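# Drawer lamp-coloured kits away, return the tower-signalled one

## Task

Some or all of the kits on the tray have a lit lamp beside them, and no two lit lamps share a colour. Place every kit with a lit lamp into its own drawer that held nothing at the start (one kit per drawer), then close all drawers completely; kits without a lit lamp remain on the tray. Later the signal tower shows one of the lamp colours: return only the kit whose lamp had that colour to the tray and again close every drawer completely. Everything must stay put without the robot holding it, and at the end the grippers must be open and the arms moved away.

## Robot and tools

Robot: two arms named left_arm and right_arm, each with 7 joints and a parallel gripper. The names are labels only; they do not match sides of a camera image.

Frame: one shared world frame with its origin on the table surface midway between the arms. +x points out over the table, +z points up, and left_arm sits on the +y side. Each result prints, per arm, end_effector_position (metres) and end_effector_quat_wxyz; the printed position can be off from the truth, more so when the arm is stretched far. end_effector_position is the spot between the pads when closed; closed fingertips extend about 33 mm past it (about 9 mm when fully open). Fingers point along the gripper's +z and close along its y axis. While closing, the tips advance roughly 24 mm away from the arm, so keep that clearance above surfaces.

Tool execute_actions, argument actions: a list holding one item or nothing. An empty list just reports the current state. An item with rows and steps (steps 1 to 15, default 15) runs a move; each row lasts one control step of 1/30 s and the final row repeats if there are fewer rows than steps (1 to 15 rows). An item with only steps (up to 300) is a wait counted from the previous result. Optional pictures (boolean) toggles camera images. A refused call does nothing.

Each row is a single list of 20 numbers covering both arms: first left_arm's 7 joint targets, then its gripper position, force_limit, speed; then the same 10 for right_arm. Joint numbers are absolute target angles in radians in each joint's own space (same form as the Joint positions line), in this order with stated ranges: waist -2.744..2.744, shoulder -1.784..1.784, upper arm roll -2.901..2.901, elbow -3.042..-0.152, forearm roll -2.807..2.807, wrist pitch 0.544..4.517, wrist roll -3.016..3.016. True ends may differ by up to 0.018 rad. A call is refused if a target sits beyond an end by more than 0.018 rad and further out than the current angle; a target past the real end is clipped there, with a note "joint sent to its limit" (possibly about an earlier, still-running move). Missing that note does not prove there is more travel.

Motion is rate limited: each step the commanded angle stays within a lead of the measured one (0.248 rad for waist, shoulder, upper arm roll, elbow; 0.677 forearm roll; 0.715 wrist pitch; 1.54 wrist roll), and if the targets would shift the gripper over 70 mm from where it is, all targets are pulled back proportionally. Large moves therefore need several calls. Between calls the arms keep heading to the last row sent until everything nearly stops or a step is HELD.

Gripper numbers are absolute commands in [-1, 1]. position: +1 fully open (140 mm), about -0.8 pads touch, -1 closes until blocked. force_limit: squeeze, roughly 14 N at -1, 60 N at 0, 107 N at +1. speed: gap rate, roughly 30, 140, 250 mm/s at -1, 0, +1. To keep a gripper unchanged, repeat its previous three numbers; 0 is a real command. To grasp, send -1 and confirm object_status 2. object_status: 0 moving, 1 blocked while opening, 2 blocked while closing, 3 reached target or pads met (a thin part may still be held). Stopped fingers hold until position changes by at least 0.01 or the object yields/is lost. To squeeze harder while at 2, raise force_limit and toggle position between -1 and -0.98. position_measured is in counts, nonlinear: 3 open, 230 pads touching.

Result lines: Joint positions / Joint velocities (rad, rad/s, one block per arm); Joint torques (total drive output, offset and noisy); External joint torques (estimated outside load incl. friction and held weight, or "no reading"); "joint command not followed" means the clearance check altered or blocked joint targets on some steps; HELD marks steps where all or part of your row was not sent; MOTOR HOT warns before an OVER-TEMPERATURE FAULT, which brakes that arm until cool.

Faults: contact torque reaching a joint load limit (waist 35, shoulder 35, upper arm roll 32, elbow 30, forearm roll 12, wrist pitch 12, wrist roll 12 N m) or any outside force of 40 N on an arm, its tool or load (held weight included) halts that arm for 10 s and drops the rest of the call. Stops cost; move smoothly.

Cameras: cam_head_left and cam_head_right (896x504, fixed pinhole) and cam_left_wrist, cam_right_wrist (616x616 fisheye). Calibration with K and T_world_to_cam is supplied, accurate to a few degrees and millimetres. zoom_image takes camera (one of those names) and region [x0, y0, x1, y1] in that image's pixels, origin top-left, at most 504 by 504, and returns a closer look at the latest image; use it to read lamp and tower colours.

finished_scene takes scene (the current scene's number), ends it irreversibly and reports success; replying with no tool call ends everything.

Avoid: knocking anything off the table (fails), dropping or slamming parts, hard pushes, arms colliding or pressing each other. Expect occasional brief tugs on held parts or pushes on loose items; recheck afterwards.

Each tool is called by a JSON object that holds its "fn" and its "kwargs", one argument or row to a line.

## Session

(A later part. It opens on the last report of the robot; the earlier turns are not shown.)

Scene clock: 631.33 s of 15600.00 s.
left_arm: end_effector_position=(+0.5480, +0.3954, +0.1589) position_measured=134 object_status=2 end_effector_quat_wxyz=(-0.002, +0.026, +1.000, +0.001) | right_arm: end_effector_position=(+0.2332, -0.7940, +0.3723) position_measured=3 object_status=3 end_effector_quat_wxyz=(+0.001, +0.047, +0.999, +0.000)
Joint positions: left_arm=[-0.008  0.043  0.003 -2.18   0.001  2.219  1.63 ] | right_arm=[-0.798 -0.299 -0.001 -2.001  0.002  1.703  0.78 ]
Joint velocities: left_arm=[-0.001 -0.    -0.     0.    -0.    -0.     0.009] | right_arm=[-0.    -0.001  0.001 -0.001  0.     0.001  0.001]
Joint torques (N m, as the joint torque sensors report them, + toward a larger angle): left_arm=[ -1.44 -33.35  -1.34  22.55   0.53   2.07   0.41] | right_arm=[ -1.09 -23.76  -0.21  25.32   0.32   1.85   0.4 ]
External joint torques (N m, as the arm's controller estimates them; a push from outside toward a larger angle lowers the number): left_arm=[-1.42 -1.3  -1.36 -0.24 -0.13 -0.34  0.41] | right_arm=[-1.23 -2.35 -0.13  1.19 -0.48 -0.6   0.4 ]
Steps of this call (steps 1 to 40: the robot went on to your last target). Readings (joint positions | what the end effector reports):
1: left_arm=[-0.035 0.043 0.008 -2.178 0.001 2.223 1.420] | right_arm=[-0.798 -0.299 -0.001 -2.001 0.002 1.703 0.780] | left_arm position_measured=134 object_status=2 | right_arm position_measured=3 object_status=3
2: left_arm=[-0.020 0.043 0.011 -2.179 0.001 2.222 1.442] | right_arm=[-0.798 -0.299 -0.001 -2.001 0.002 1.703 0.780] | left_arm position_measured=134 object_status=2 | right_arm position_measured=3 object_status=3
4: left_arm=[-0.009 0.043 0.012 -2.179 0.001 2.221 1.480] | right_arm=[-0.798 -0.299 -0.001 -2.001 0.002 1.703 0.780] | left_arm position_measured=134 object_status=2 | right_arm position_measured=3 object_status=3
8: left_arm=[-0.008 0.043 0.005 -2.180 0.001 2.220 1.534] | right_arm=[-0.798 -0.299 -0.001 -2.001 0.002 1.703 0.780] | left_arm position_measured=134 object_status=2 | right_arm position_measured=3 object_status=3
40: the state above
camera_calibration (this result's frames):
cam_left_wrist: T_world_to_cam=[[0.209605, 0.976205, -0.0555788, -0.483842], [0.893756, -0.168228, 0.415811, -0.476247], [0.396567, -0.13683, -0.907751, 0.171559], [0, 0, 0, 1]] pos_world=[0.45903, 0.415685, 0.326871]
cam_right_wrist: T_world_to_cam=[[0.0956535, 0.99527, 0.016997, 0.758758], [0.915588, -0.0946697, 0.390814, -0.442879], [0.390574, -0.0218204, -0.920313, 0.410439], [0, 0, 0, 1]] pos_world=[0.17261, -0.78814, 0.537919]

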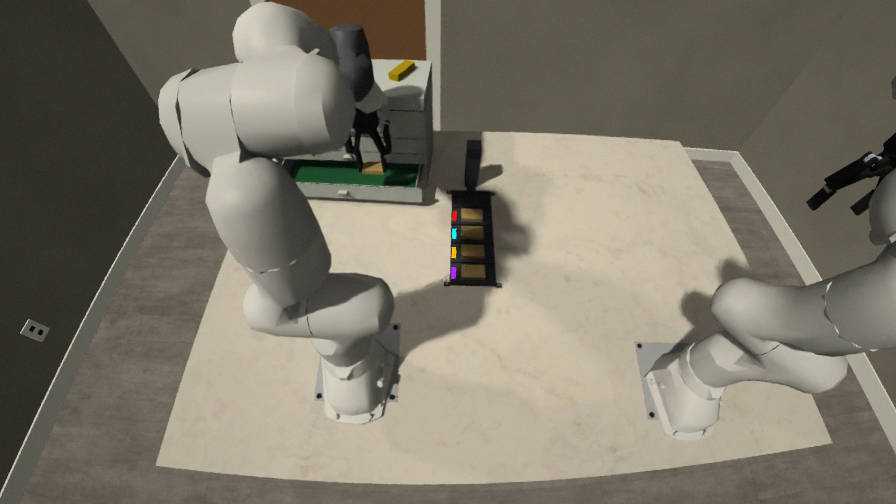

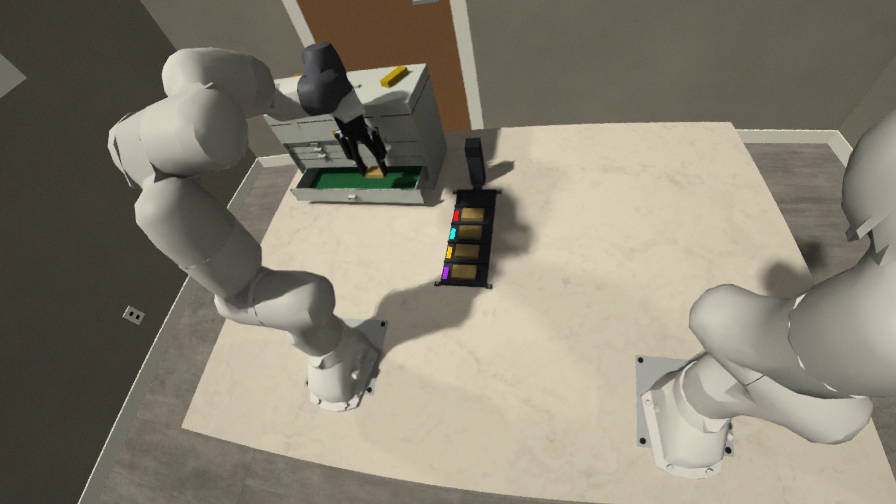

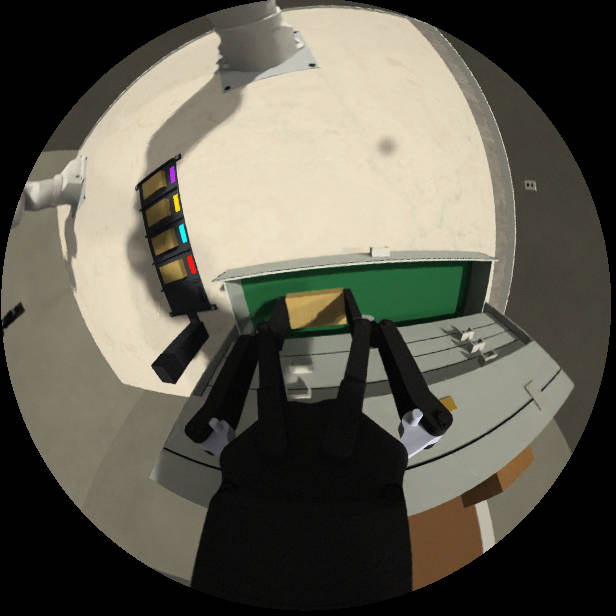

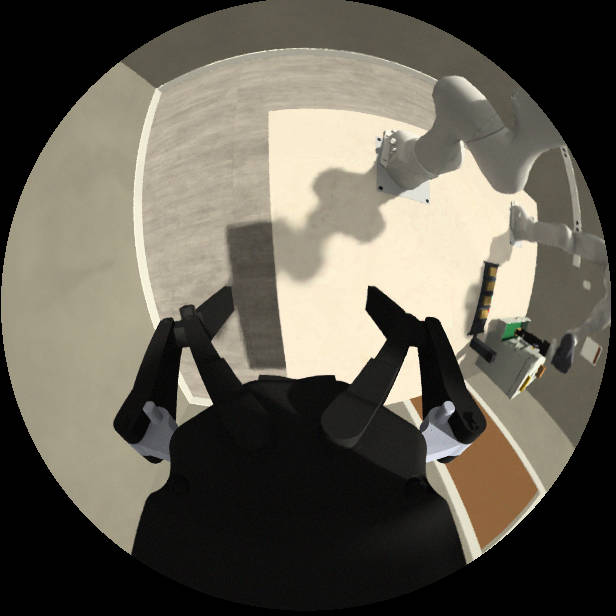

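{"fn": "execute_actions", "kwargs": {
  "actions": [
    {"rows":[[-0.01,0.035,0,-2.197,0,2.26,1.64,-1,0,-0.5,-0.8,-0.3,0,-2.0,0,1.7,0.785,1,0,0],[-0.01,0.03,0,-2.213,0,2.29,1.64,-1,0,-0.5,-0.8,-0.3,0,-2.0,0,1.7,0.785,1,0,0],[-0.01,0.025,0,-2.23,0,2.32,1.64,-1,0,-0.5,-0.8,-0.3,0,-2.0,0,1.7,0.785,1,0,0],[-0.01,0.02,0,-2.246,0,2.345,1.64,-1,0,-0.5,-0.8,-0.3,0,-2.0,0,1.7,0.785,1,0,0],[-0.01,0.015,0,-2.263,0,2.37,1.64,-1,0,-0.5,-0.8,-0.3,0,-2.0,0,1.7,0.785,1,0,0],[-0.01,0.01,0,-2.279,0,2.395,1.64,-1,0,-0.5,-0.8,-0.3,0,-2.0,0,1.7,0.785,1,0,0],[-0.01,0.005,0,-2.296,0,2.42,1.64,-1,0,-0.5,-0.8,-0.3,0,-2.0,0,1.7,0.785,1,0,0],[-0.01,0.0,0,-2.312,0,2.445,1.64,-1,0,-0.5,-0.8,-0.3,0,-2.0,0,1.7,0.785,1,0,0],[-0.01,-0.005,0,-2.329,0,2.47,1.64,-1,0,-0.5,-0.8,-0.3,0,-2.0,0,1.7,0.785,1,0,0],[-0.01,-0.01,0,-2.345,0,2.495,1.64,-1,0,-0.5,-0.8,-0.3,0,-2.0,0,1.7,0.785,1,0,0],[-0.01,-0.015,0,-2.362,0,2.52,1.64,-1,0,-0.5,-0.8,-0.3,0,-2.0,0,1.7,0.785,1,0,0],[-0.01,-0.02,0,-2.378,0,2.545,1.64,-1,0,-0.5,-0.8,-0.3,0,-2.0,0,1.7,0.785,1,0,0],[-0.01,-0.025,0,-2.395,0,2.57,1.64,-1,0,-0.5,-0.8,-0.3,0,-2.0,0,1.7,0.785,1,0,0],[-0.01,-0.03,0,-2.411,0,2.59,1.64,-1,0,-0.5,-0.8,-0.3,0,-2.0,0,1.7,0.785,1,0,0],[-0.01,-0.033,0,-2.428,0,2.60,1.64,-1,0,-0.5,-0.8,-0.3,0,-2.0,0,1.7,0.785,1,0,0]],"steps":15}
  ],
  "pictures": false
}}

{"fn": "execute_actions", "kwargs": {
  "actions": [
    {"steps":20}
  ],
  "pictures": false
}}

{"fn": "execute_actions", "kwargs": {
  "actions": [
    {"rows":[[-0.01,-0.028,0,-2.43,0,2.62,1.64,-1,0,-0.5,-0.8,-0.3,0,-2.0,0,1.7,0.785,1,0,0],[-0.01,-0.02,0,-2.432,0,2.632,1.64,-1,0,-0.5,-0.8,-0.3,0,-2.0,0,1.7,0.785,1,0,0],[-0.01,-0.012,0,-2.434,0,2.642,1.64,-1,0,-0.5,-0.8,-0.3,0,-2.0,0,1.7,0.785,1,0,0],[-0.01,-0.004,0,-2.436,0,2.652,1.64,-1,0,-0.5,-0.8,-0.3,0,-2.0,0,1.7,0.785,1,0,0],[-0.01,0.004,0,-2.438,0,2.662,1.64,-1,0,-0.5,-0.8,-0.3,0,-2.0,0,1.7,0.785,1,0,0],[-0.01,0.012,0,-2.44,0,2.672,1.64,-1,0,-0.5,-0.8,-0.3,0,-2.0,0,1.7,0.785,1,0,0],[-0.01,0.02,0,-2.442,0,2.682,1.64,-1,0,-0.5,-0.8,-0.3,0,-2.0,0,1.7,0.785,1,0,0],[-0.01,0.028,0,-2.444,0,2.692,1.64,-1,0,-0.5,-0.8,-0.3,0,-2.0,0,1.7,0.785,1,0,0],[-0.01,0.036,0,-2.446,0,2.702,1.64,-1,0,-0.5,-0.8,-0.3,0,-2.0,0,1.7,0.785,1,0,0],[-0.01,0.044,0,-2.448,0,2.712,1.64,-1,0,-0.5,-0.8,-0.3,0,-2.0,0,1.7,0.785,1,0,0],[-0.01,0.052,0,-2.45,0,2.722,1.64,-1,0,-0.5,-0.8,-0.3,0,-2.0,0,1.7,0.785,1,0,0],[-0.01,0.06,0,-2.452,0,2.732,1.64,-1,0,-0.5,-0.8,-0.3,0,-2.0,0,1.7,0.785,1,0,0],[-0.01,0.069,0,-2.454,0,2.74,1.64,-1,0,-0.5,-0.8,-0.3,0,-2.0,0,1.7,0.785,1,0,0],[-0.01,0.078,0,-2.456,0,2.745,1.64,-1,0,-0.5,-0.8,-0.3,0,-2.0,0,1.7,0.785,1,0,0],[-0.01,0.087,0,-2.458,0,2.747,1.64,-1,0,-0.5,-0.8,-0.3,0,-2.0,0,1.7,0.785,1,0,0]],"steps":15}
  ],
  "pictures": false
}}

{"fn": "execute_actions", "kwargs": {
  "actions": [
    {"steps":20}
  ]
}}

{"fn": "zoom_image", "kwargs": {
  "camera": "cam_head_right",
  "region": [270, 40, 470, 220]
}}

Scene clock: 699.23 s of 15600.00 s.
left_arm: end_effector_position=(+0.5402, +0.3951, +0.1277) position_measured=134 object_status=2 end_effector_quat_wxyz=(+0.064, +0.028, +0.998, +0.003) | right_arm: end_effector_position=(+0.2332, -0.7940, +0.3723) position_measured=3 object_status=3 end_effector_quat_wxyz=(+0.001, +0.047, +0.999, +0.000)
Joint positions: left_arm=[-0.008 -0.021  0.002 -2.393  0.001  2.5    1.633] | right_arm=[-0.798 -0.299 -0.001 -2.001  0.002  1.703  0.78 ]
Joint velocities: left_arm=[ 0.001 -0.131  0.001 -0.46  -0.     0.566  0.001] | right_arm=[-0.001 -0.    -0.001  0.001  0.    -0.    -0.001]
Joint torques (N m, as the joint torque sensors report them, + toward a larger angle): left_arm=[ -1.44 -29.16  -0.93  22.75   0.39   3.79   0.33] | right_arm=[ -0.97 -23.52  -0.35  25.12   0.27   1.81   0.35]
External joint torques (N m, as the arm's controller estimates them; a push from outside toward a larger angle lowers the number): left_arm=[-1.48 -1.61 -0.94 -0.52 -0.18  0.92  0.33] | right_arm=[-0.91 -1.99 -0.02  0.91 -0.51 -0.64  0.35]
Steps of this call (steps 1 to 15: the robot went on to your last target; steps 16 to 90: nothing new was sent; then 64.40 s passed at rest; steps 91 to 105: all 15 steps of this action). Readings (joint positions | what the end effector reports):
91: left_arm=[-0.008 0.042 0.002 -2.184 0.001 2.225 1.633] | right_arm=[-0.798 -0.299 -0.001 -2.001 0.002 1.703 0.780] | left_arm position_measured=134 object_status=2 | right_arm position_measured=3 object_status=3
92: left_arm=[-0.008 0.038 0.002 -2.192 0.001 2.236 1.633] | right_arm=[-0.798 -0.299 -0.001 -2.001 0.002 1.703 0.780] | left_arm position_measured=134 object_status=2 | right_arm position_measured=3 object_status=3
94: left_arm=[-0.008 0.031 0.002 -2.216 0.001 2.266 1.633] | right_arm=[-0.798 -0.299 -0.001 -2.001 0.002 1.703 0.780] | left_arm position_measured=134 object_status=2 | right_arm position_measured=3 object_status=3
98: left_arm=[-0.008 0.013 0.002 -2.278 0.001 2.343 1.633] | right_arm=[-0.798 -0.299 -0.001 -2.001 0.002 1.703 0.780] | left_arm position_measured=134 object_status=2 | right_arm position_measured=3 object_status=3
105: the state above

Scene clock: 699.90 s of 15600.00 s.
left_arm: end_effector_position=(+0.5516, +0.3952, +0.1291) position_measured=134 object_status=2 end_effector_quat_wxyz=(+0.097, +0.028, +0.995, +0.004) | right_arm: end_effector_position=(+0.2332, -0.7940, +0.3723) position_measured=3 object_status=3 end_effector_quat_wxyz=(+0.001, +0.047, +0.999, +0.000)
Joint positions: left_arm=[-0.008 -0.03   0.002 -2.428  0.001  2.592  1.633] | right_arm=[-0.798 -0.299 -0.001 -2.001  0.002  1.703  0.78 ]
Joint velocities: left_arm=[-0.     0.001  0.     0.001  0.001  0.011 -0.   ] | right_arm=[-0.001  0.     0.001 -0.001  0.001  0.     0.   ]
Joint torques (N m, as the joint torque sensors report them, + toward a larger angle): left_arm=[ -2.18 -30.25  -1.8   21.18   0.52   3.87   0.42] | right_arm=[ -0.9  -23.7   -0.2   24.94   0.27   1.85   0.37]
External joint torques (N m, as the arm's controller estimates them; a push from outside toward a larger angle lowers the number): left_arm=[-2.22 -2.14 -1.81 -0.25 -0.03  1.05  0.42] | right_arm=[-0.92 -2.19  0.03  0.76 -0.52 -0.6   0.37]
Steps of this call (steps 1 to 20: the robot went on to your last target). Readings (joint positions | what the end effector reports):
1: left_arm=[-0.008 -0.024 0.002 -2.405 0.001 2.516 1.633] | right_arm=[-0.798 -0.299 -0.001 -2.001 0.002 1.703 0.780] | left_arm position_measured=134 object_status=2 | right_arm position_measured=3 object_status=3
2: left_arm=[-0.008 -0.025 0.002 -2.414 0.001 2.530 1.633] | right_arm=[-0.798 -0.299 -0.001 -2.001 0.002 1.703 0.780] | left_arm position_measured=134 object_status=2 | right_arm position_measured=3 object_status=3
4: left_arm=[-0.008 -0.027 0.002 -2.423 0.001 2.550 1.633] | right_arm=[-0.798 -0.299 -0.001 -2.001 0.002 1.703 0.780] | left_arm position_measured=134 object_status=2 | right_arm position_measured=3 object_status=3
8: left_arm=[-0.008 -0.029 0.002 -2.427 0.001 2.574 1.633] | right_arm=[-0.798 -0.299 -0.001 -2.001 0.002 1.703 0.780] | left_arm position_measured=134 object_status=2 | right_arm position_measured=3 object_status=3
20: the state above

Scene clock: 700.40 s of 15600.00 s.
left_arm: end_effector_position=(+0.5499, +0.3952, +0.0819) position_measured=134 object_status=2 end_effector_quat_wxyz=(+0.094, +0.028, +0.995, +0.004) | right_arm: end_effector_position=(+0.2332, -0.7940, +0.3723) position_measured=3 object_status=3 end_effector_quat_wxyz=(+0.001, +0.047, +0.999, +0.000)
Joint positions: left_arm=[-0.008  0.068  0.002 -2.453  0.001  2.708  1.633] | right_arm=[-0.798 -0.299 -0.001 -2.001  0.002  1.703  0.78 ]
Joint velocities: left_arm=[ 0.002  0.252 -0.    -0.056 -0.001  0.202 -0.001] | right_arm=[ 0.001  0.    -0.001 -0.    -0.001  0.    -0.001]
Joint torques (N m, as the joint torque sensors report them, + toward a larger angle): left_arm=[ -1.93 -29.98  -1.06  19.02   0.36   3.79   0.43] | right_arm=[ -1.09 -23.54  -0.43  25.26   0.27   1.86   0.34]
External joint torques (N m, as the arm's controller estimates them; a push from outside toward a larger angle lowers the number): left_arm=[-1.99  1.45 -1.19 -1.04 -0.11  0.98  0.43] | right_arm=[-1.08 -2.11 -0.16  1.12 -0.52 -0.59  0.34]
Steps of this call (steps 1 to 15: all 15 steps of this action). Readings (joint positions | what the end effector reports):
1: left_arm=[-0.008 -0.030 0.002 -2.428 0.001 2.596 1.633] | right_arm=[-0.798 -0.299 -0.001 -2.001 0.002 1.703 0.780] | left_arm position_measured=134 object_status=2 | right_arm position_measured=3 object_status=3
2: left_arm=[-0.008 -0.028 0.002 -2.429 0.001 2.601 1.633] | right_arm=[-0.798 -0.299 -0.001 -2.001 0.002 1.703 0.780] | left_arm position_measured=134 object_status=2 | right_arm position_measured=3 object_status=3
4: left_arm=[-0.008 -0.020 0.002 -2.430 0.001 2.615 1.633] | right_arm=[-0.798 -0.299 -0.001 -2.001 0.002 1.703 0.780] | left_arm position_measured=134 object_status=2 | right_arm position_measured=3 object_status=3
8: left_arm=[-0.008 0.010 0.002 -2.438 0.001 2.647 1.633] | right_arm=[-0.798 -0.299 -0.001 -2.001 0.002 1.703 0.780] | left_arm position_measured=134 object_status=2 | right_arm position_measured=3 object_status=3
15: the state above

Scene clock: 701.07 s of 15600.00 s.
left_arm: end_effector_position=(+0.5512, +0.3952, +0.0737) position_measured=134 object_status=2 end_effector_quat_wxyz=(+0.097, +0.028, +0.995, +0.004) | right_arm: end_effector_position=(+0.2332, -0.7940, +0.3723) position_measured=3 object_status=3 end_effector_quat_wxyz=(+0.001, +0.047, +0.999, +0.000)
Joint positions: left_arm=[-0.008  0.087  0.002 -2.459  0.001  2.741  1.633] | right_arm=[-0.798 -0.299 -0.001 -2.001  0.002  1.703  0.78 ]
Joint velocities: left_arm=[ 0.001 -0.001  0.    -0.     0.001  0.004 -0.   ] | right_arm=[-0.     0.001 -0.001  0.    -0.001  0.001 -0.001]
Joint torques (N m, as the joint torque sensors report them, + toward a larger angle): left_arm=[ -2.01 -29.31  -1.37  20.07   0.45   3.87   0.42] | right_arm=[ -0.76 -23.23  -0.57  25.03   0.29   1.8    0.35]
External joint torques (N m, as the arm's controller estimates them; a push from outside toward a larger angle lowers the number): left_arm=[-2.07  1.01 -1.51  0.51 -0.01  1.03  0.42] | right_arm=[-0.62 -1.78 -0.15  0.84 -0.48 -0.66  0.35]
Steps of this call (steps 1 to 20: the robot went on to your last target). Readings (joint positions | what the end effector reports):
1: left_arm=[-0.008 0.075 0.002 -2.455 0.001 2.714 1.633] | right_arm=[-0.798 -0.299 -0.001 -2.001 0.002 1.703 0.780] | left_arm position_measured=134 object_status=2 | right_arm position_measured=3 object_status=3
2: left_arm=[-0.008 0.081 0.002 -2.457 0.001 2.718 1.633] | right_arm=[-0.798 -0.299 -0.001 -2.001 0.002 1.703 0.780] | left_arm position_measured=134 object_status=2 | right_arm position_measured=3 object_status=3
4: left_arm=[-0.008 0.086 0.002 -2.459 0.001 2.725 1.633] | right_arm=[-0.798 -0.299 -0.001 -2.001 0.002 1.703 0.780] | left_arm position_measured=134 object_status=2 | right_arm position_measured=3 object_status=3
8: left_arm=[-0.008 0.087 0.002 -2.459 0.001 2.734 1.633] | right_arm=[-0.798 -0.299 -0.001 -2.001 0.002 1.703 0.780] | left_arm position_measured=134 object_status=2 | right_arm position_measured=3 object_status=3
20: the state above
camera_calibration (this result's frames):
cam_left_wrist: T_world_to_cam=[[0.21993, 0.97545, -0.0113054, -0.497651], [0.793615, -0.172169, 0.583552, -0.399323], [0.56728, -0.137313, -0.811997, -0.00800509], [0, 0, 0, 1]] pos_world=[0.430898, 0.415584, 0.2209]
cam_right_wrist: T_world_to_cam=[[0.0956543, 0.99527, 0.0169928, 0.758759], [0.915588, -0.0946688, 0.390816, -0.442881], [0.390576, -0.0218249, -0.920312, 0.410438], [0, 0, 0, 1]] pos_world=[0.172611, -0.788138, 0.537922]

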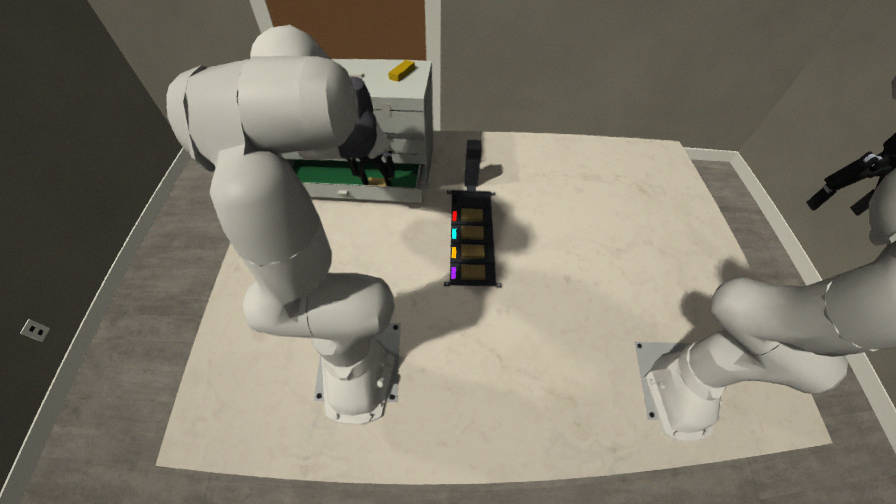

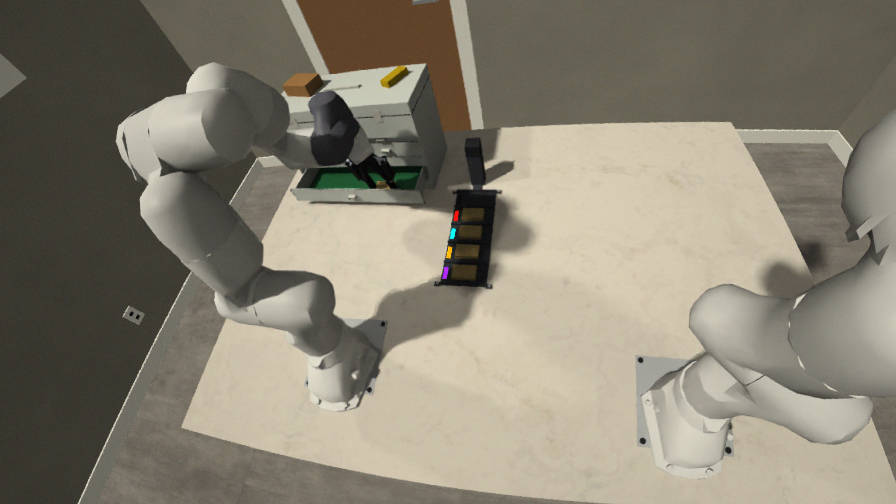

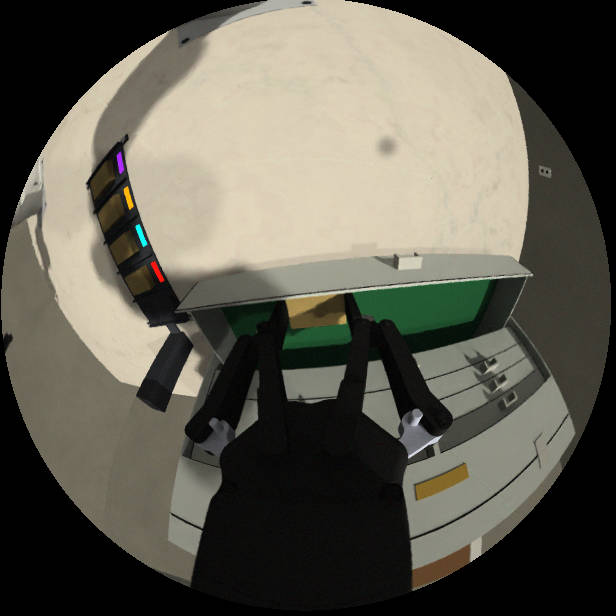

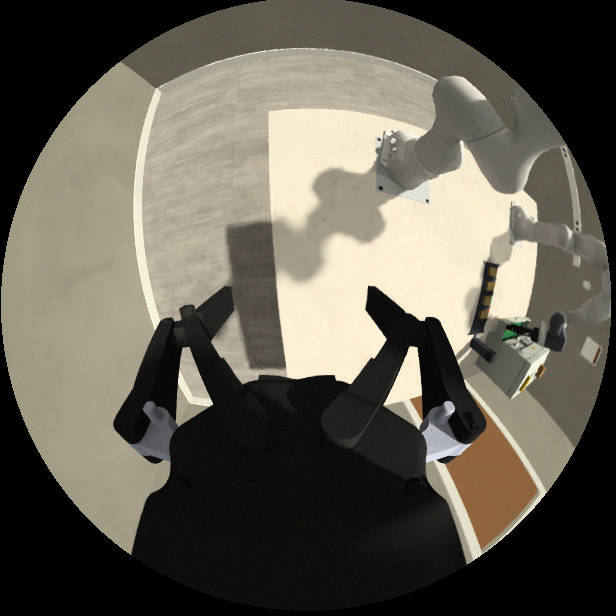

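Region (270, 40, 470, 220) of cam_head_right's 896x504 image, scaled by 2.520, with more detail than that image has; it fills the top 454 rows of this view, and the rest is white.

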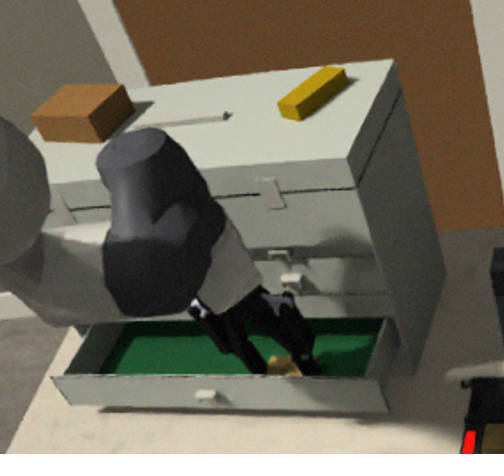

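{"fn": "execute_actions", "kwargs": {
  "actions": [
    {"rows":[[-0.01,0.09,0,-2.459,0,2.752,1.64,-1,0,-0.5,-0.8,-0.3,0,-2.0,0,1.7,0.785,1,0,0],[-0.01,0.093,0,-2.459,0,2.756,1.64,-1,0,-0.5,-0.8,-0.3,0,-2.0,0,1.7,0.785,1,0,0],[-0.01,0.096,0,-2.46,0,2.76,1.64,-1,0,-0.5,-0.8,-0.3,0,-2.0,0,1.7,0.785,1,0,0],[-0.01,0.099,0,-2.46,0,2.763,1.64,-1,0,-0.5,-0.8,-0.3,0,-2.0,0,1.7,0.785,1,0,0],[-0.01,0.102,0,-2.461,0,2.766,1.64,-1,0,-0.5,-0.8,-0.3,0,-2.0,0,1.7,0.785,1,0,0],[-0.01,0.105,0,-2.462,0,2.769,1.64,-1,0,-0.5,-0.8,-0.3,0,-2.0,0,1.7,0.785,1,0,0]],"steps":15}
  ],
  "pictures": false
}}

{"fn": "execute_actions", "kwargs": {
  "actions": [
    {"steps":10}
  ],
  "pictures": false
}}

Scene clock: 712.60 s of 15600.00 s.
left_arm: end_effector_position=(+0.5548, +0.3952, +0.0706) position_measured=134 object_status=2 end_effector_quat_wxyz=(+0.103, +0.028, +0.994, +0.004) | right_arm: end_effector_position=(+0.2332, -0.7940, +0.3723) position_measured=3 object_status=3 end_effector_quat_wxyz=(+0.001, +0.047, +0.999, +0.000)
Joint positions: left_arm=[-0.008  0.099  0.002 -2.459  0.001  2.763  1.633] | right_arm=[-0.798 -0.299 -0.001 -2.001  0.002  1.703  0.78 ]
Joint velocities: left_arm=[ 0.001  0.002 -0.     0.     0.001  0.013  0.   ] | right_arm=[-0.    -0.002 -0.001  0.001  0.001  0.001 -0.001]
Joint torques (N m, as the joint torque sensors report them, + toward a larger angle): left_arm=[ -1.11 -27.24  -0.83  17.43   0.33   3.53   0.44] | right_arm=[ -0.42 -23.52  -0.42  25.2    0.29   1.83   0.37]
External joint torques (N m, as the arm's controller estimates them; a push from outside toward a larger angle lowers the number): left_arm=[-1.15  3.41 -0.97 -2.03 -0.12  0.66  0.44] | right_arm=[-0.32 -1.88 -0.05  0.9  -0.49 -0.64  0.37]
Steps of this call (steps 1 to 15: the robot went on to your last target; steps 16 to 90: nothing new was sent; then 8.03 s passed at rest; steps 91 to 105: all 15 steps of this action). Readings (joint positions | what the end effector reports):
91: left_arm=[-0.008 0.087 0.002 -2.459 0.001 2.742 1.633] | right_arm=[-0.798 -0.299 -0.001 -2.001 0.002 1.703 0.780] | left_arm position_measured=134 object_status=2 | right_arm position_measured=3 object_status=3
92: left_arm=[-0.008 0.088 0.002 -2.459 0.001 2.744 1.633] | right_arm=[-0.798 -0.299 -0.001 -2.001 0.002 1.703 0.780] | left_arm position_measured=134 object_status=2 | right_arm position_measured=3 object_status=3
94: left_arm=[-0.008 0.092 0.002 -2.459 0.001 2.748 1.633] | right_arm=[-0.798 -0.299 -0.001 -2.001 0.002 1.703 0.780] | left_arm position_measured=134 object_status=2 | right_arm position_measured=3 object_status=3
98: left_arm=[-0.008 0.097 0.002 -2.459 0.001 2.757 1.633] | right_arm=[-0.798 -0.299 -0.001 -2.001 0.002 1.703 0.780] | left_arm position_measured=134 object_status=2 | right_arm position_measured=3 object_status=3
105: the state above

Scene clock: 712.93 s of 15600.00 s.
left_arm: end_effector_position=(+0.5552, +0.3952, +0.0707) position_measured=134 object_status=2 end_effector_quat_wxyz=(+0.103, +0.028, +0.994, +0.004) | right_arm: end_effector_position=(+0.2332, -0.7940, +0.3723) position_measured=3 object_status=3 end_effector_quat_wxyz=(+0.001, +0.047, +0.999, +0.000)
Joint positions: left_arm=[-0.008  0.099  0.002 -2.459  0.001  2.765  1.633] | right_arm=[-0.798 -0.299 -0.001 -2.001  0.002  1.703  0.78 ]
Joint velocities: left_arm=[ 0.001  0.001 -0.     0.     0.001  0.001  0.003] | right_arm=[ 0.001  0.001 -0.001  0.     0.001 -0.001  0.001]
Joint torques (N m, as the joint torque sensors report them, + toward a larger angle): left_arm=[ -1.3  -26.01  -0.85  17.54   0.36   3.49   0.46] | right_arm=[ -1.06 -23.31  -0.8   25.44   0.25   1.81   0.47]
External joint torques (N m, as the arm's controller estimates them; a push from outside toward a larger angle lowers the number): left_arm=[-1.27  4.53 -0.91 -1.86 -0.1   0.63  0.47] | right_arm=[-1.05 -1.96 -0.52  1.31 -0.54 -0.63  0.47]
Steps of this call (steps 1 to 10: the robot went on to your last target). Readings (joint positions | what the end effector reports):
1: left_arm=[-0.008 0.099 0.002 -2.459 0.001 2.764 1.633] | right_arm=[-0.798 -0.299 -0.001 -2.001 0.002 1.703 0.780] | left_arm position_measured=134 object_status=2 | right_arm position_measured=3 object_status=3
2: left_arm=[-0.008 0.099 0.002 -2.459 0.001 2.764 1.633] | right_arm=[-0.798 -0.299 -0.001 -2.001 0.002 1.703 0.780] | left_arm position_measured=134 object_status=2 | right_arm position_measured=3 object_status=3
4: left_arm=[-0.008 0.099 0.002 -2.459 0.001 2.764 1.633] | right_arm=[-0.798 -0.299 -0.001 -2.001 0.002 1.703 0.780] | left_arm position_measured=134 object_status=2 | right_arm position_measured=3 object_status=3
8: left_arm=[-0.008 0.099 0.002 -2.459 0.001 2.765 1.633] | right_arm=[-0.798 -0.299 -0.001 -2.001 0.002 1.703 0.780] | left_arm position_measured=134 object_status=2 | right_arm position_measured=3 object_status=3
10: the state above

{"fn": "execute_actions", "kwargs": {
  "actions": [
    {"rows":[[-0.01,0.097,0,-2.459,0,2.765,1.64,0.2,0,-0.3,-0.8,-0.3,0,-2.0,0,1.7,0.785,1,0,0],[-0.01,0.097,0,-2.459,0,2.765,1.64,0.2,0,-0.3,-0.8,-0.3,0,-2.0,0,1.7,0.785,1,0,0],[-0.01,0.097,0,-2.459,0,2.765,1.64,0.2,0,-0.3,-0.8,-0.3,0,-2.0,0,1.7,0.785,1,0,0],[-0.01,0.097,0,-2.459,0,2.765,1.64,0.2,0,-0.3,-0.8,-0.3,0,-2.0,0,1.7,0.785,1,0,0],[-0.01,0.097,0,-2.459,0,2.765,1.64,0.2,0,-0.3,-0.8,-0.3,0,-2.0,0,1.7,0.785,1,0,0],[-0.01,0.097,0,-2.459,0,2.765,1.64,0.2,0,-0.3,-0.8,-0.3,0,-2.0,0,1.7,0.785,1,0,0],[-0.01,0.097,0,-2.459,0,2.765,1.64,0.2,0,-0.3,-0.8,-0.3,0,-2.0,0,1.7,0.785,1,0,0],[-0.01,0.08,0,-2.456,0,2.73,1.64,0.2,0,-0.3,-0.8,-0.3,0,-2.0,0,1.7,0.785,1,0,0],[-0.01,0.06,0,-2.452,0,2.70,1.64,0.2,0,-0.3,-0.8,-0.3,0,-2.0,0,1.7,0.785,1,0,0],[-0.01,0.04,0,-2.447,0,2.675,1.64,0.2,0,-0.3,-0.8,-0.3,0,-2.0,0,1.7,0.785,1,0,0],[-0.01,0.02,0,-2.442,0,2.65,1.64,0.2,0,-0.3,-0.8,-0.3,0,-2.0,0,1.7,0.785,1,0,0],[-0.01,0.0,0,-2.437,0,2.625,1.64,0.2,0,-0.3,-0.8,-0.3,0,-2.0,0,1.7,0.785,1,0,0],[-0.01,-0.02,0,-2.432,0,2.61,1.64,0.2,0,-0.3,-0.8,-0.3,0,-2.0,0,1.7,0.785,1,0,0],[-0.01,-0.04,0,-2.428,0,2.60,1.64,0.2,0,-0.3,-0.8,-0.3,0,-2.0,0,1.7,0.785,1,0,0],[-0.01,-0.06,0,-2.428,0,2.60,1.64,0.2,0,-0.3,-0.8,-0.3,0,-2.0,0,1.7,0.785,1,0,0]],"steps":15}
  ],
  "pictures": false
}}

{"fn": "execute_actions", "kwargs": {
  "actions": [
    {"rows":[[-0.01,-0.09,0,-2.45,0,2.63,1.64,0.2,0,0,-0.8,-0.3,0,-2.0,0,1.7,0.785,1,0,0],[-0.01,-0.12,0,-2.48,0,2.67,1.64,0.2,0,0,-0.8,-0.3,0,-2.0,0,1.7,0.785,1,0,0],[-0.01,-0.15,0,-2.52,0,2.71,1.64,0.2,0,0,-0.8,-0.3,0,-2.0,0,1.7,0.785,1,0,0],[-0.01,-0.18,0,-2.56,0,2.75,1.64,0.2,0,0,-0.8,-0.3,0,-2.0,0,1.7,0.785,1,0,0],[-0.01,-0.21,0,-2.60,0,2.79,1.64,0.2,0,0,-0.8,-0.3,0,-2.0,0,1.7,0.785,1,0,0],[-0.01,-0.24,0,-2.64,0,2.83,1.64,0.2,0,0,-0.8,-0.3,0,-2.0,0,1.7,0.785,1,0,0],[-0.01,-0.27,0,-2.68,0,2.87,1.64,0.2,0,0,-0.8,-0.3,0,-2.0,0,1.7,0.785,1,0,0],[-0.01,-0.30,0,-2.72,0,2.91,1.64,0.2,0,0,-0.8,-0.3,0,-2.0,0,1.7,0.785,1,0,0],[-0.01,-0.32,0,-2.76,0,2.95,1.64,0.2,0,0,-0.8,-0.3,0,-2.0,0,1.7,0.785,1,0,0],[-0.01,-0.34,0,-2.80,0,2.98,1.64,0.2,0,0,-0.8,-0.3,0,-2.0,0,1.7,0.785,1,0,0],[-0.01,-0.355,0,-2.84,0,3.01,1.64,0.2,0,0,-0.8,-0.3,0,-2.0,0,1.7,0.785,1,0,0],[-0.01,-0.365,0,-2.88,0,3.03,1.64,0.2,0,0,-0.8,-0.3,0,-2.0,0,1.7,0.785,1,0,0],[-0.01,-0.375,0,-2.92,0,3.05,1.64,-0.85,0,0,-0.8,-0.3,0,-2.0,0,1.7,0.785,1,0,0],[-0.01,-0.379,0,-2.952,0,3.073,1.64,-0.85,0,0,-0.8,-0.3,0,-2.0,0,1.7,0.785,1,0,0]],"steps":15}
  ],
  "pictures": false
}}

{"fn": "execute_actions", "kwargs": {
  "actions": [
    {"steps":15}
  ],
  "pictures": false
}}

{"fn": "execute_actions", "kwargs": {
  "actions": [
    {"rows":[[-0.01,-0.16,0,-2.964,0,3.304,1.64,-0.85,0,0,-0.8,-0.3,0,-2.0,0,1.7,0.785,1,0,0]],"steps":15}
  ],
  "pictures": false
}}

{"fn": "execute_actions", "kwargs": {
  "actions": [
    {"steps":15}
  ]
}}

Scene clock: 771.50 s of 15600.00 s.
left_arm: end_effector_position=(+0.5634, +0.3952, +0.1268) position_measured=104 object_status=3 end_effector_quat_wxyz=(+0.119, +0.028, +0.993, +0.005) | right_arm: end_effector_position=(+0.2332, -0.7940, +0.3723) position_measured=3 object_status=3 end_effector_quat_wxyz=(+0.001, +0.047, +0.999, +0.000)
Joint positions: left_arm=[-0.008 -0.015  0.002 -2.437  0.001  2.66   1.634] | right_arm=[-0.798 -0.299 -0.001 -2.001  0.002  1.703  0.78 ]
Joint velocities: left_arm=[-0.    -0.609  0.001  0.124  0.001 -0.331 -0.   ] | right_arm=[-0.001 -0.    -0.    -0.001 -0.     0.    -0.002]
Joint torques (N m, as the joint torque sensors report them, + toward a larger angle): left_arm=[ -1.59 -25.49  -0.87  20.72   0.39   2.11   0.41] | right_arm=[ -1.01 -23.33  -0.66  25.02   0.27   1.86   0.41]
External joint torques (N m, as the arm's controller estimates them; a push from outside toward a larger angle lowers the number): left_arm=[-1.6  -1.1  -0.87  0.97 -0.13 -0.62  0.41] | right_arm=[-0.95 -1.87 -0.34  0.85 -0.51 -0.59  0.41]
Steps of this call (steps 1 to 15: the robot went on to your last target; steps 16 to 90: nothing new was sent; then 55.07 s passed at rest; steps 91 to 105: all 15 steps of this action). Readings (joint positions | what the end effector reports):
91: left_arm=[-0.008 0.099 0.002 -2.459 0.001 2.765 1.634] | right_arm=[-0.798 -0.299 -0.001 -2.001 0.002 1.703 0.780] | left_arm position_measured=134 object_status=0 | right_arm position_measured=3 object_status=3
92: left_arm=[-0.008 0.098 0.002 -2.459 0.001 2.765 1.633] | right_arm=[-0.798 -0.299 -0.001 -2.001 0.002 1.703 0.780] | left_arm position_measured=133 object_status=0 | right_arm position_measured=3 object_status=3
94: left_arm=[-0.008 0.098 0.002 -2.459 0.001 2.765 1.634] | right_arm=[-0.798 -0.299 -0.001 -2.001 0.002 1.703 0.780] | left_arm position_measured=117 object_status=0 | right_arm position_measured=3 object_status=3
98: left_arm=[-0.008 0.096 0.002 -2.459 0.001 2.760 1.634] | right_arm=[-0.798 -0.299 -0.001 -2.001 0.002 1.703 0.780] | left_arm position_measured=104 object_status=0 | right_arm position_measured=3 object_status=3
105: the state above

Scene clock: 772.00 s of 15600.00 s.
left_arm: end_effector_position=(+0.4748, +0.3941, +0.1372) position_measured=118 object_status=0 end_effector_quat_wxyz=(+0.216, +0.027, +0.976, +0.007) | right_arm: end_effector_position=(+0.2332, -0.7940, +0.3723) position_measured=3 object_status=3 end_effector_quat_wxyz=(+0.001, +0.047, +0.999, +0.000)
Joint positions: left_arm=[-0.008 -0.365  0.002 -2.9    0.001  2.971  1.634] | right_arm=[-0.798 -0.299 -0.001 -2.001  0.002  1.703  0.78 ]
Joint velocities: left_arm=[ 0.001 -0.122  0.001 -0.787  0.     0.545 -0.001] | right_arm=[-0.001  0.     0.001 -0.001 -0.001 -0.    -0.   ]
Joint torques (N m, as the joint torque sensors report them, + toward a larger angle): left_arm=[ -1.49 -18.19  -0.92  27.14   0.33   5.19   0.45] | right_arm=[ -0.9  -23.57  -0.75  25.3    0.31   1.83   0.4 ]
External joint torques (N m, as the arm's controller estimates them; a push from outside toward a larger angle lowers the number): left_arm=[-1.29 -1.61 -0.36 -1.13 -0.31  0.86  0.47] | right_arm=[-0.86 -2.19 -0.44  1.2  -0.47 -0.62  0.4 ]
Steps of this call (steps 1 to 15: all 15 steps of this action). Readings (joint positions | what the end effector reports):
1: left_arm=[-0.008 -0.038 0.002 -2.439 0.001 2.656 1.634] | right_arm=[-0.798 -0.299 -0.001 -2.001 0.002 1.703 0.780] | left_arm position_measured=104 object_status=3 | right_arm position_measured=3 object_status=3
2: left_arm=[-0.008 -0.065 0.002 -2.448 0.001 2.658 1.634] | right_arm=[-0.798 -0.299 -0.001 -2.001 0.002 1.703 0.780] | left_arm position_measured=104 object_status=3 | right_arm position_measured=3 object_status=3
4: left_arm=[-0.008 -0.123 0.002 -2.492 0.001 2.682 1.634] | right_arm=[-0.798 -0.299 -0.001 -2.001 0.002 1.703 0.780] | left_arm position_measured=104 object_status=3 | right_arm position_measured=3 object_status=3
8: left_arm=[-0.008 -0.239 0.002 -2.635 0.001 2.777 1.634] | right_arm=[-0.798 -0.299 -0.001 -2.001 0.002 1.703 0.780] | left_arm position_measured=104 object_status=3 | right_arm position_measured=3 object_status=3
15: the state above

Scene clock: 772.50 s of 15600.00 s.
left_arm: end_effector_position=(+0.4741, +0.3940, +0.1384) position_measured=232 object_status=0 end_effector_quat_wxyz=(+0.243, +0.027, +0.970, +0.008) | right_arm: end_effector_position=(+0.2332, -0.7940, +0.3723) position_measured=3 object_status=3 end_effector_quat_wxyz=(+0.001, +0.047, +0.999, +0.000)
Joint positions: left_arm=[-0.008 -0.377  0.002 -2.95   0.001  3.064  1.634] | right_arm=[-0.798 -0.299 -0.001 -2.001  0.002  1.703  0.78 ]
Joint velocities: left_arm=[-0.001 -0.     0.    -0.002  0.     0.032  0.001] | right_arm=[-0.    -0.     0.    -0.001  0.    -0.001 -0.   ]
Joint torques (N m, as the joint torque sensors report them, + toward a larger angle): left_arm=[ -1.   -15.    -0.83  19.1    0.27   4.06   0.53] | right_arm=[ -1.18 -23.23  -0.41  25.2    0.27   1.81   0.35]
External joint torques (N m, as the arm's controller estimates them; a push from outside toward a larger angle lowers the number): left_arm=[-0.93 -0.9  -0.41 -0.47 -0.19  0.8   0.54] | right_arm=[-1.23 -1.81 -0.22  1.05 -0.52 -0.64  0.35]
Steps of this call (steps 1 to 15: the robot went on to your last target). Readings (joint positions | what the end effector reports):
1: left_arm=[-0.008 -0.367 0.002 -2.921 0.001 2.987 1.634] | right_arm=[-0.798 -0.299 -0.001 -2.001 0.002 1.703 0.780] | left_arm position_measured=125 object_status=0 | right_arm position_measured=3 object_status=3
2: left_arm=[-0.008 -0.369 0.002 -2.934 0.001 3.000 1.634] | right_arm=[-0.798 -0.299 -0.001 -2.001 0.002 1.703 0.780] | left_arm position_measured=133 object_status=0 | right_arm position_measured=3 object_status=3
4: left_arm=[-0.008 -0.372 0.002 -2.946 0.001 3.022 1.634] | right_arm=[-0.798 -0.299 -0.001 -2.001 0.002 1.703 0.780] | left_arm position_measured=148 object_status=0 | right_arm position_measured=3 object_status=3
8: left_arm=[-0.008 -0.376 0.002 -2.950 0.001 3.047 1.634] | right_arm=[-0.798 -0.299 -0.001 -2.001 0.002 1.703 0.780] | left_arm position_measured=179 object_status=0 | right_arm position_measured=3 object_status=3
15: the state above

Scene clock: 773.00 s of 15600.00 s.
left_arm: end_effector_position=(+0.4717, +0.3941, +0.0824) position_measured=233 object_status=3 end_effector_quat_wxyz=(+0.240, +0.027, +0.970, +0.008) | right_arm: end_effector_position=(+0.2332, -0.7940, +0.3723) position_measured=3 object_status=3 end_effector_quat_wxyz=(+0.001, +0.047, +0.999, +0.000)
Joint positions: left_arm=[-0.008 -0.162  0.002 -2.965  0.001  3.287  1.634] | right_arm=[-0.798 -0.299 -0.001 -2.001  0.002  1.703  0.78 ]
Joint velocities: left_arm=[-0.001  0.001 -0.001  0.001 -0.001  0.078 -0.   ] | right_arm=[-0.001 -0.    -0.    -0.001 -0.     0.     0.001]
Joint torques (N m, as the joint torque sensors report them, + toward a larger angle): left_arm=[ -2.23 -16.37  -1.18  16.18   0.38   3.98   0.38] | right_arm=[ -1.04 -22.99  -0.24  25.03   0.35   1.83   0.38]
External joint torques (N m, as the arm's controller estimates them; a push from outside toward a larger angle lowers the number): left_arm=[-2.2   1.45 -0.99  0.48  0.1   0.75  0.39] | right_arm=[-0.96 -1.51  0.1   0.87 -0.43 -0.62  0.38]
Steps of this call (steps 1 to 15: all 15 steps of this action). Readings (joint positions | what the end effector reports):
1: left_arm=[-0.008 -0.337 0.002 -2.945 0.001 3.108 1.634] | right_arm=[-0.798 -0.299 -0.001 -2.001 0.002 1.703 0.780] | left_arm position_measured=233 object_status=0 | right_arm position_measured=3 object_status=3
2: left_arm=[-0.008 -0.279 0.002 -2.944 0.001 3.145 1.634] | right_arm=[-0.798 -0.299 -0.001 -2.001 0.002 1.703 0.780] | left_arm position_measured=233 object_status=0 | right_arm position_measured=3 object_status=3
4: left_arm=[-0.008 -0.203 0.002 -2.959 0.001 3.192 1.634] | right_arm=[-0.798 -0.299 -0.001 -2.001 0.002 1.703 0.780] | left_arm position_measured=233 object_status=0 | right_arm position_measured=3 object_status=3
8: left_arm=[-0.008 -0.165 0.002 -2.967 0.001 3.248 1.634] | right_arm=[-0.798 -0.299 -0.001 -2.001 0.002 1.703 0.780] | left_arm position_measured=233 object_status=3 | right_arm position_measured=3 object_status=3
15: the state above

Scene clock: 773.50 s of 15600.00 s.
left_arm: end_effector_position=(+0.4745, +0.3941, +0.0850) position_measured=233 object_status=3 end_effector_quat_wxyz=(+0.245, +0.027, +0.969, +0.009) | right_arm: end_effector_position=(+0.2332, -0.7940, +0.3723) position_measured=3 object_status=3 end_effector_quat_wxyz=(+0.001, +0.047, +0.999, +0.000)
Joint positions: left_arm=[-0.008 -0.162  0.002 -2.965  0.001  3.299  1.634] | right_arm=[-0.798 -0.299 -0.001 -2.001  0.002  1.703  0.78 ]
Joint velocities: left_arm=[ 0.001  0.    -0.     0.001 -0.     0.003 -0.001] | right_arm=[ 0.001 -0.001  0.002 -0.    -0.002  0.001  0.001]
Joint torques (N m, as the joint torque sensors report them, + toward a larger angle): left_arm=[ -2.06 -16.18  -1.74  16.55   0.19   4.     0.4 ] | right_arm=[ -0.58 -23.46  -0.34  25.34   0.27   1.82   0.42]
External joint torques (N m, as the arm's controller estimates them; a push from outside toward a larger angle lowers the number): left_arm=[-2.05  1.78 -1.57  0.66 -0.09  0.71  0.41] | right_arm=[-0.65 -1.95 -0.17  1.15 -0.52 -0.64  0.42]
Steps of this call (steps 1 to 15: the robot went on to your last target). Readings (joint positions | what the end effector reports):
1: left_arm=[-0.008 -0.162 0.002 -2.965 0.001 3.289 1.634] | right_arm=[-0.798 -0.299 -0.001 -2.001 0.002 1.703 0.780] | left_arm position_measured=233 object_status=3 | right_arm position_measured=3 object_status=3
2: left_arm=[-0.008 -0.162 0.002 -2.965 0.001 3.291 1.634] | right_arm=[-0.798 -0.299 -0.001 -2.001 0.002 1.703 0.780] | left_arm position_measured=233 object_status=3 | right_arm position_measured=3 object_status=3
4: left_arm=[-0.008 -0.162 0.002 -2.965 0.001 3.294 1.634] | right_arm=[-0.798 -0.299 -0.001 -2.001 0.002 1.703 0.780] | left_arm position_measured=233 object_status=3 | right_arm position_measured=3 object_status=3
8: left_arm=[-0.008 -0.162 0.002 -2.965 0.001 3.297 1.634] | right_arm=[-0.798 -0.299 -0.001 -2.001 0.002 1.703 0.780] | left_arm position_measured=233 object_status=3 | right_arm position_measured=3 object_status=3
15: the state above
camera_calibration (this result's frames):
cam_left_wrist: T_world_to_cam=[[0.213461, 0.975365, 0.0556485, -0.482241], [0.584843, -0.173206, 0.792438, -0.263558], [0.782555, -0.136609, -0.607409, -0.0752732], [0, 0, 0, 1]] pos_world=[0.315985, 0.414428, 0.189968]
cam_right_wrist: T_world_to_cam=[[0.0956556, 0.99527, 0.016982, 0.758761], [0.915586, -0.0946657, 0.390821, -0.442884], [0.39058, -0.0218358, -0.92031, 0.410435], [0, 0, 0, 1]] pos_world=[0.172611, -0.788136, 0.53793]

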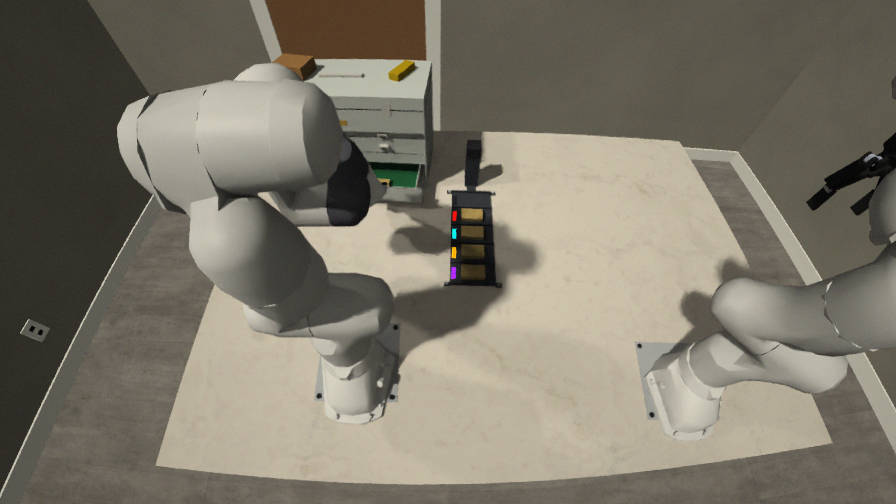

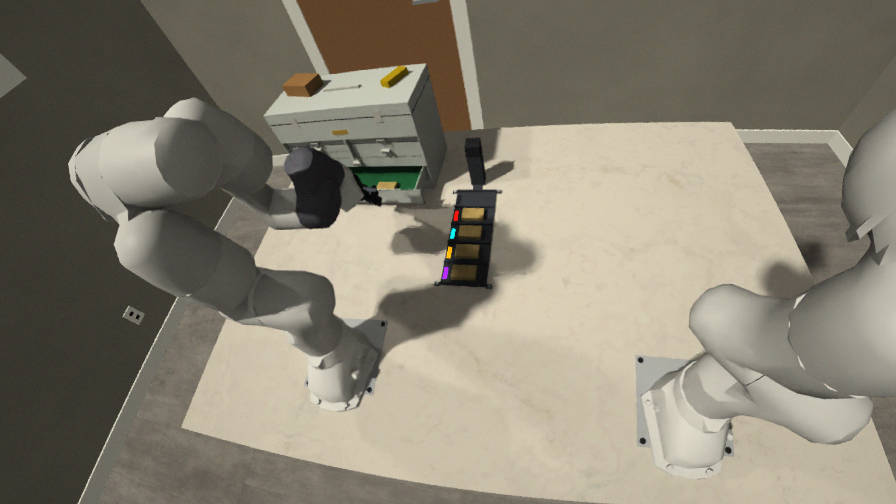

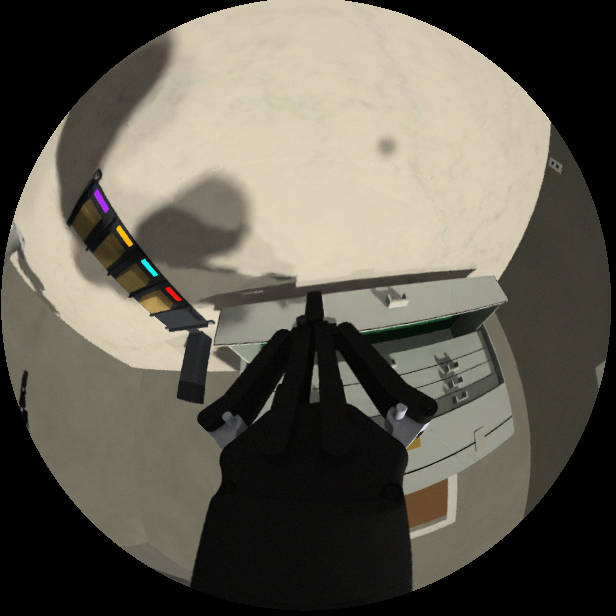

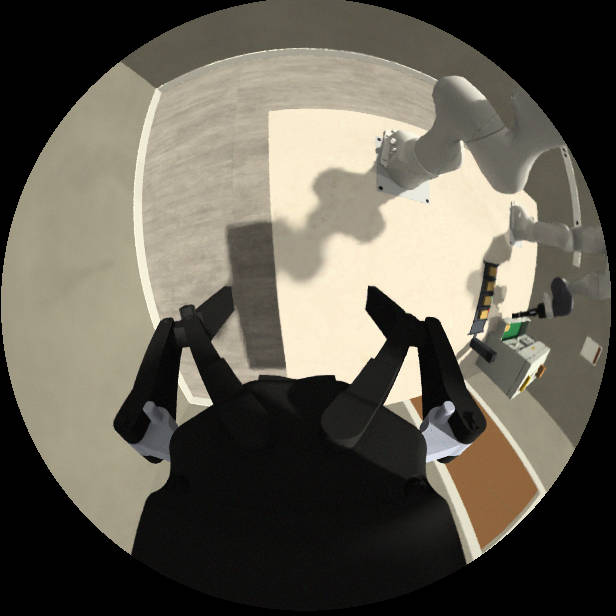

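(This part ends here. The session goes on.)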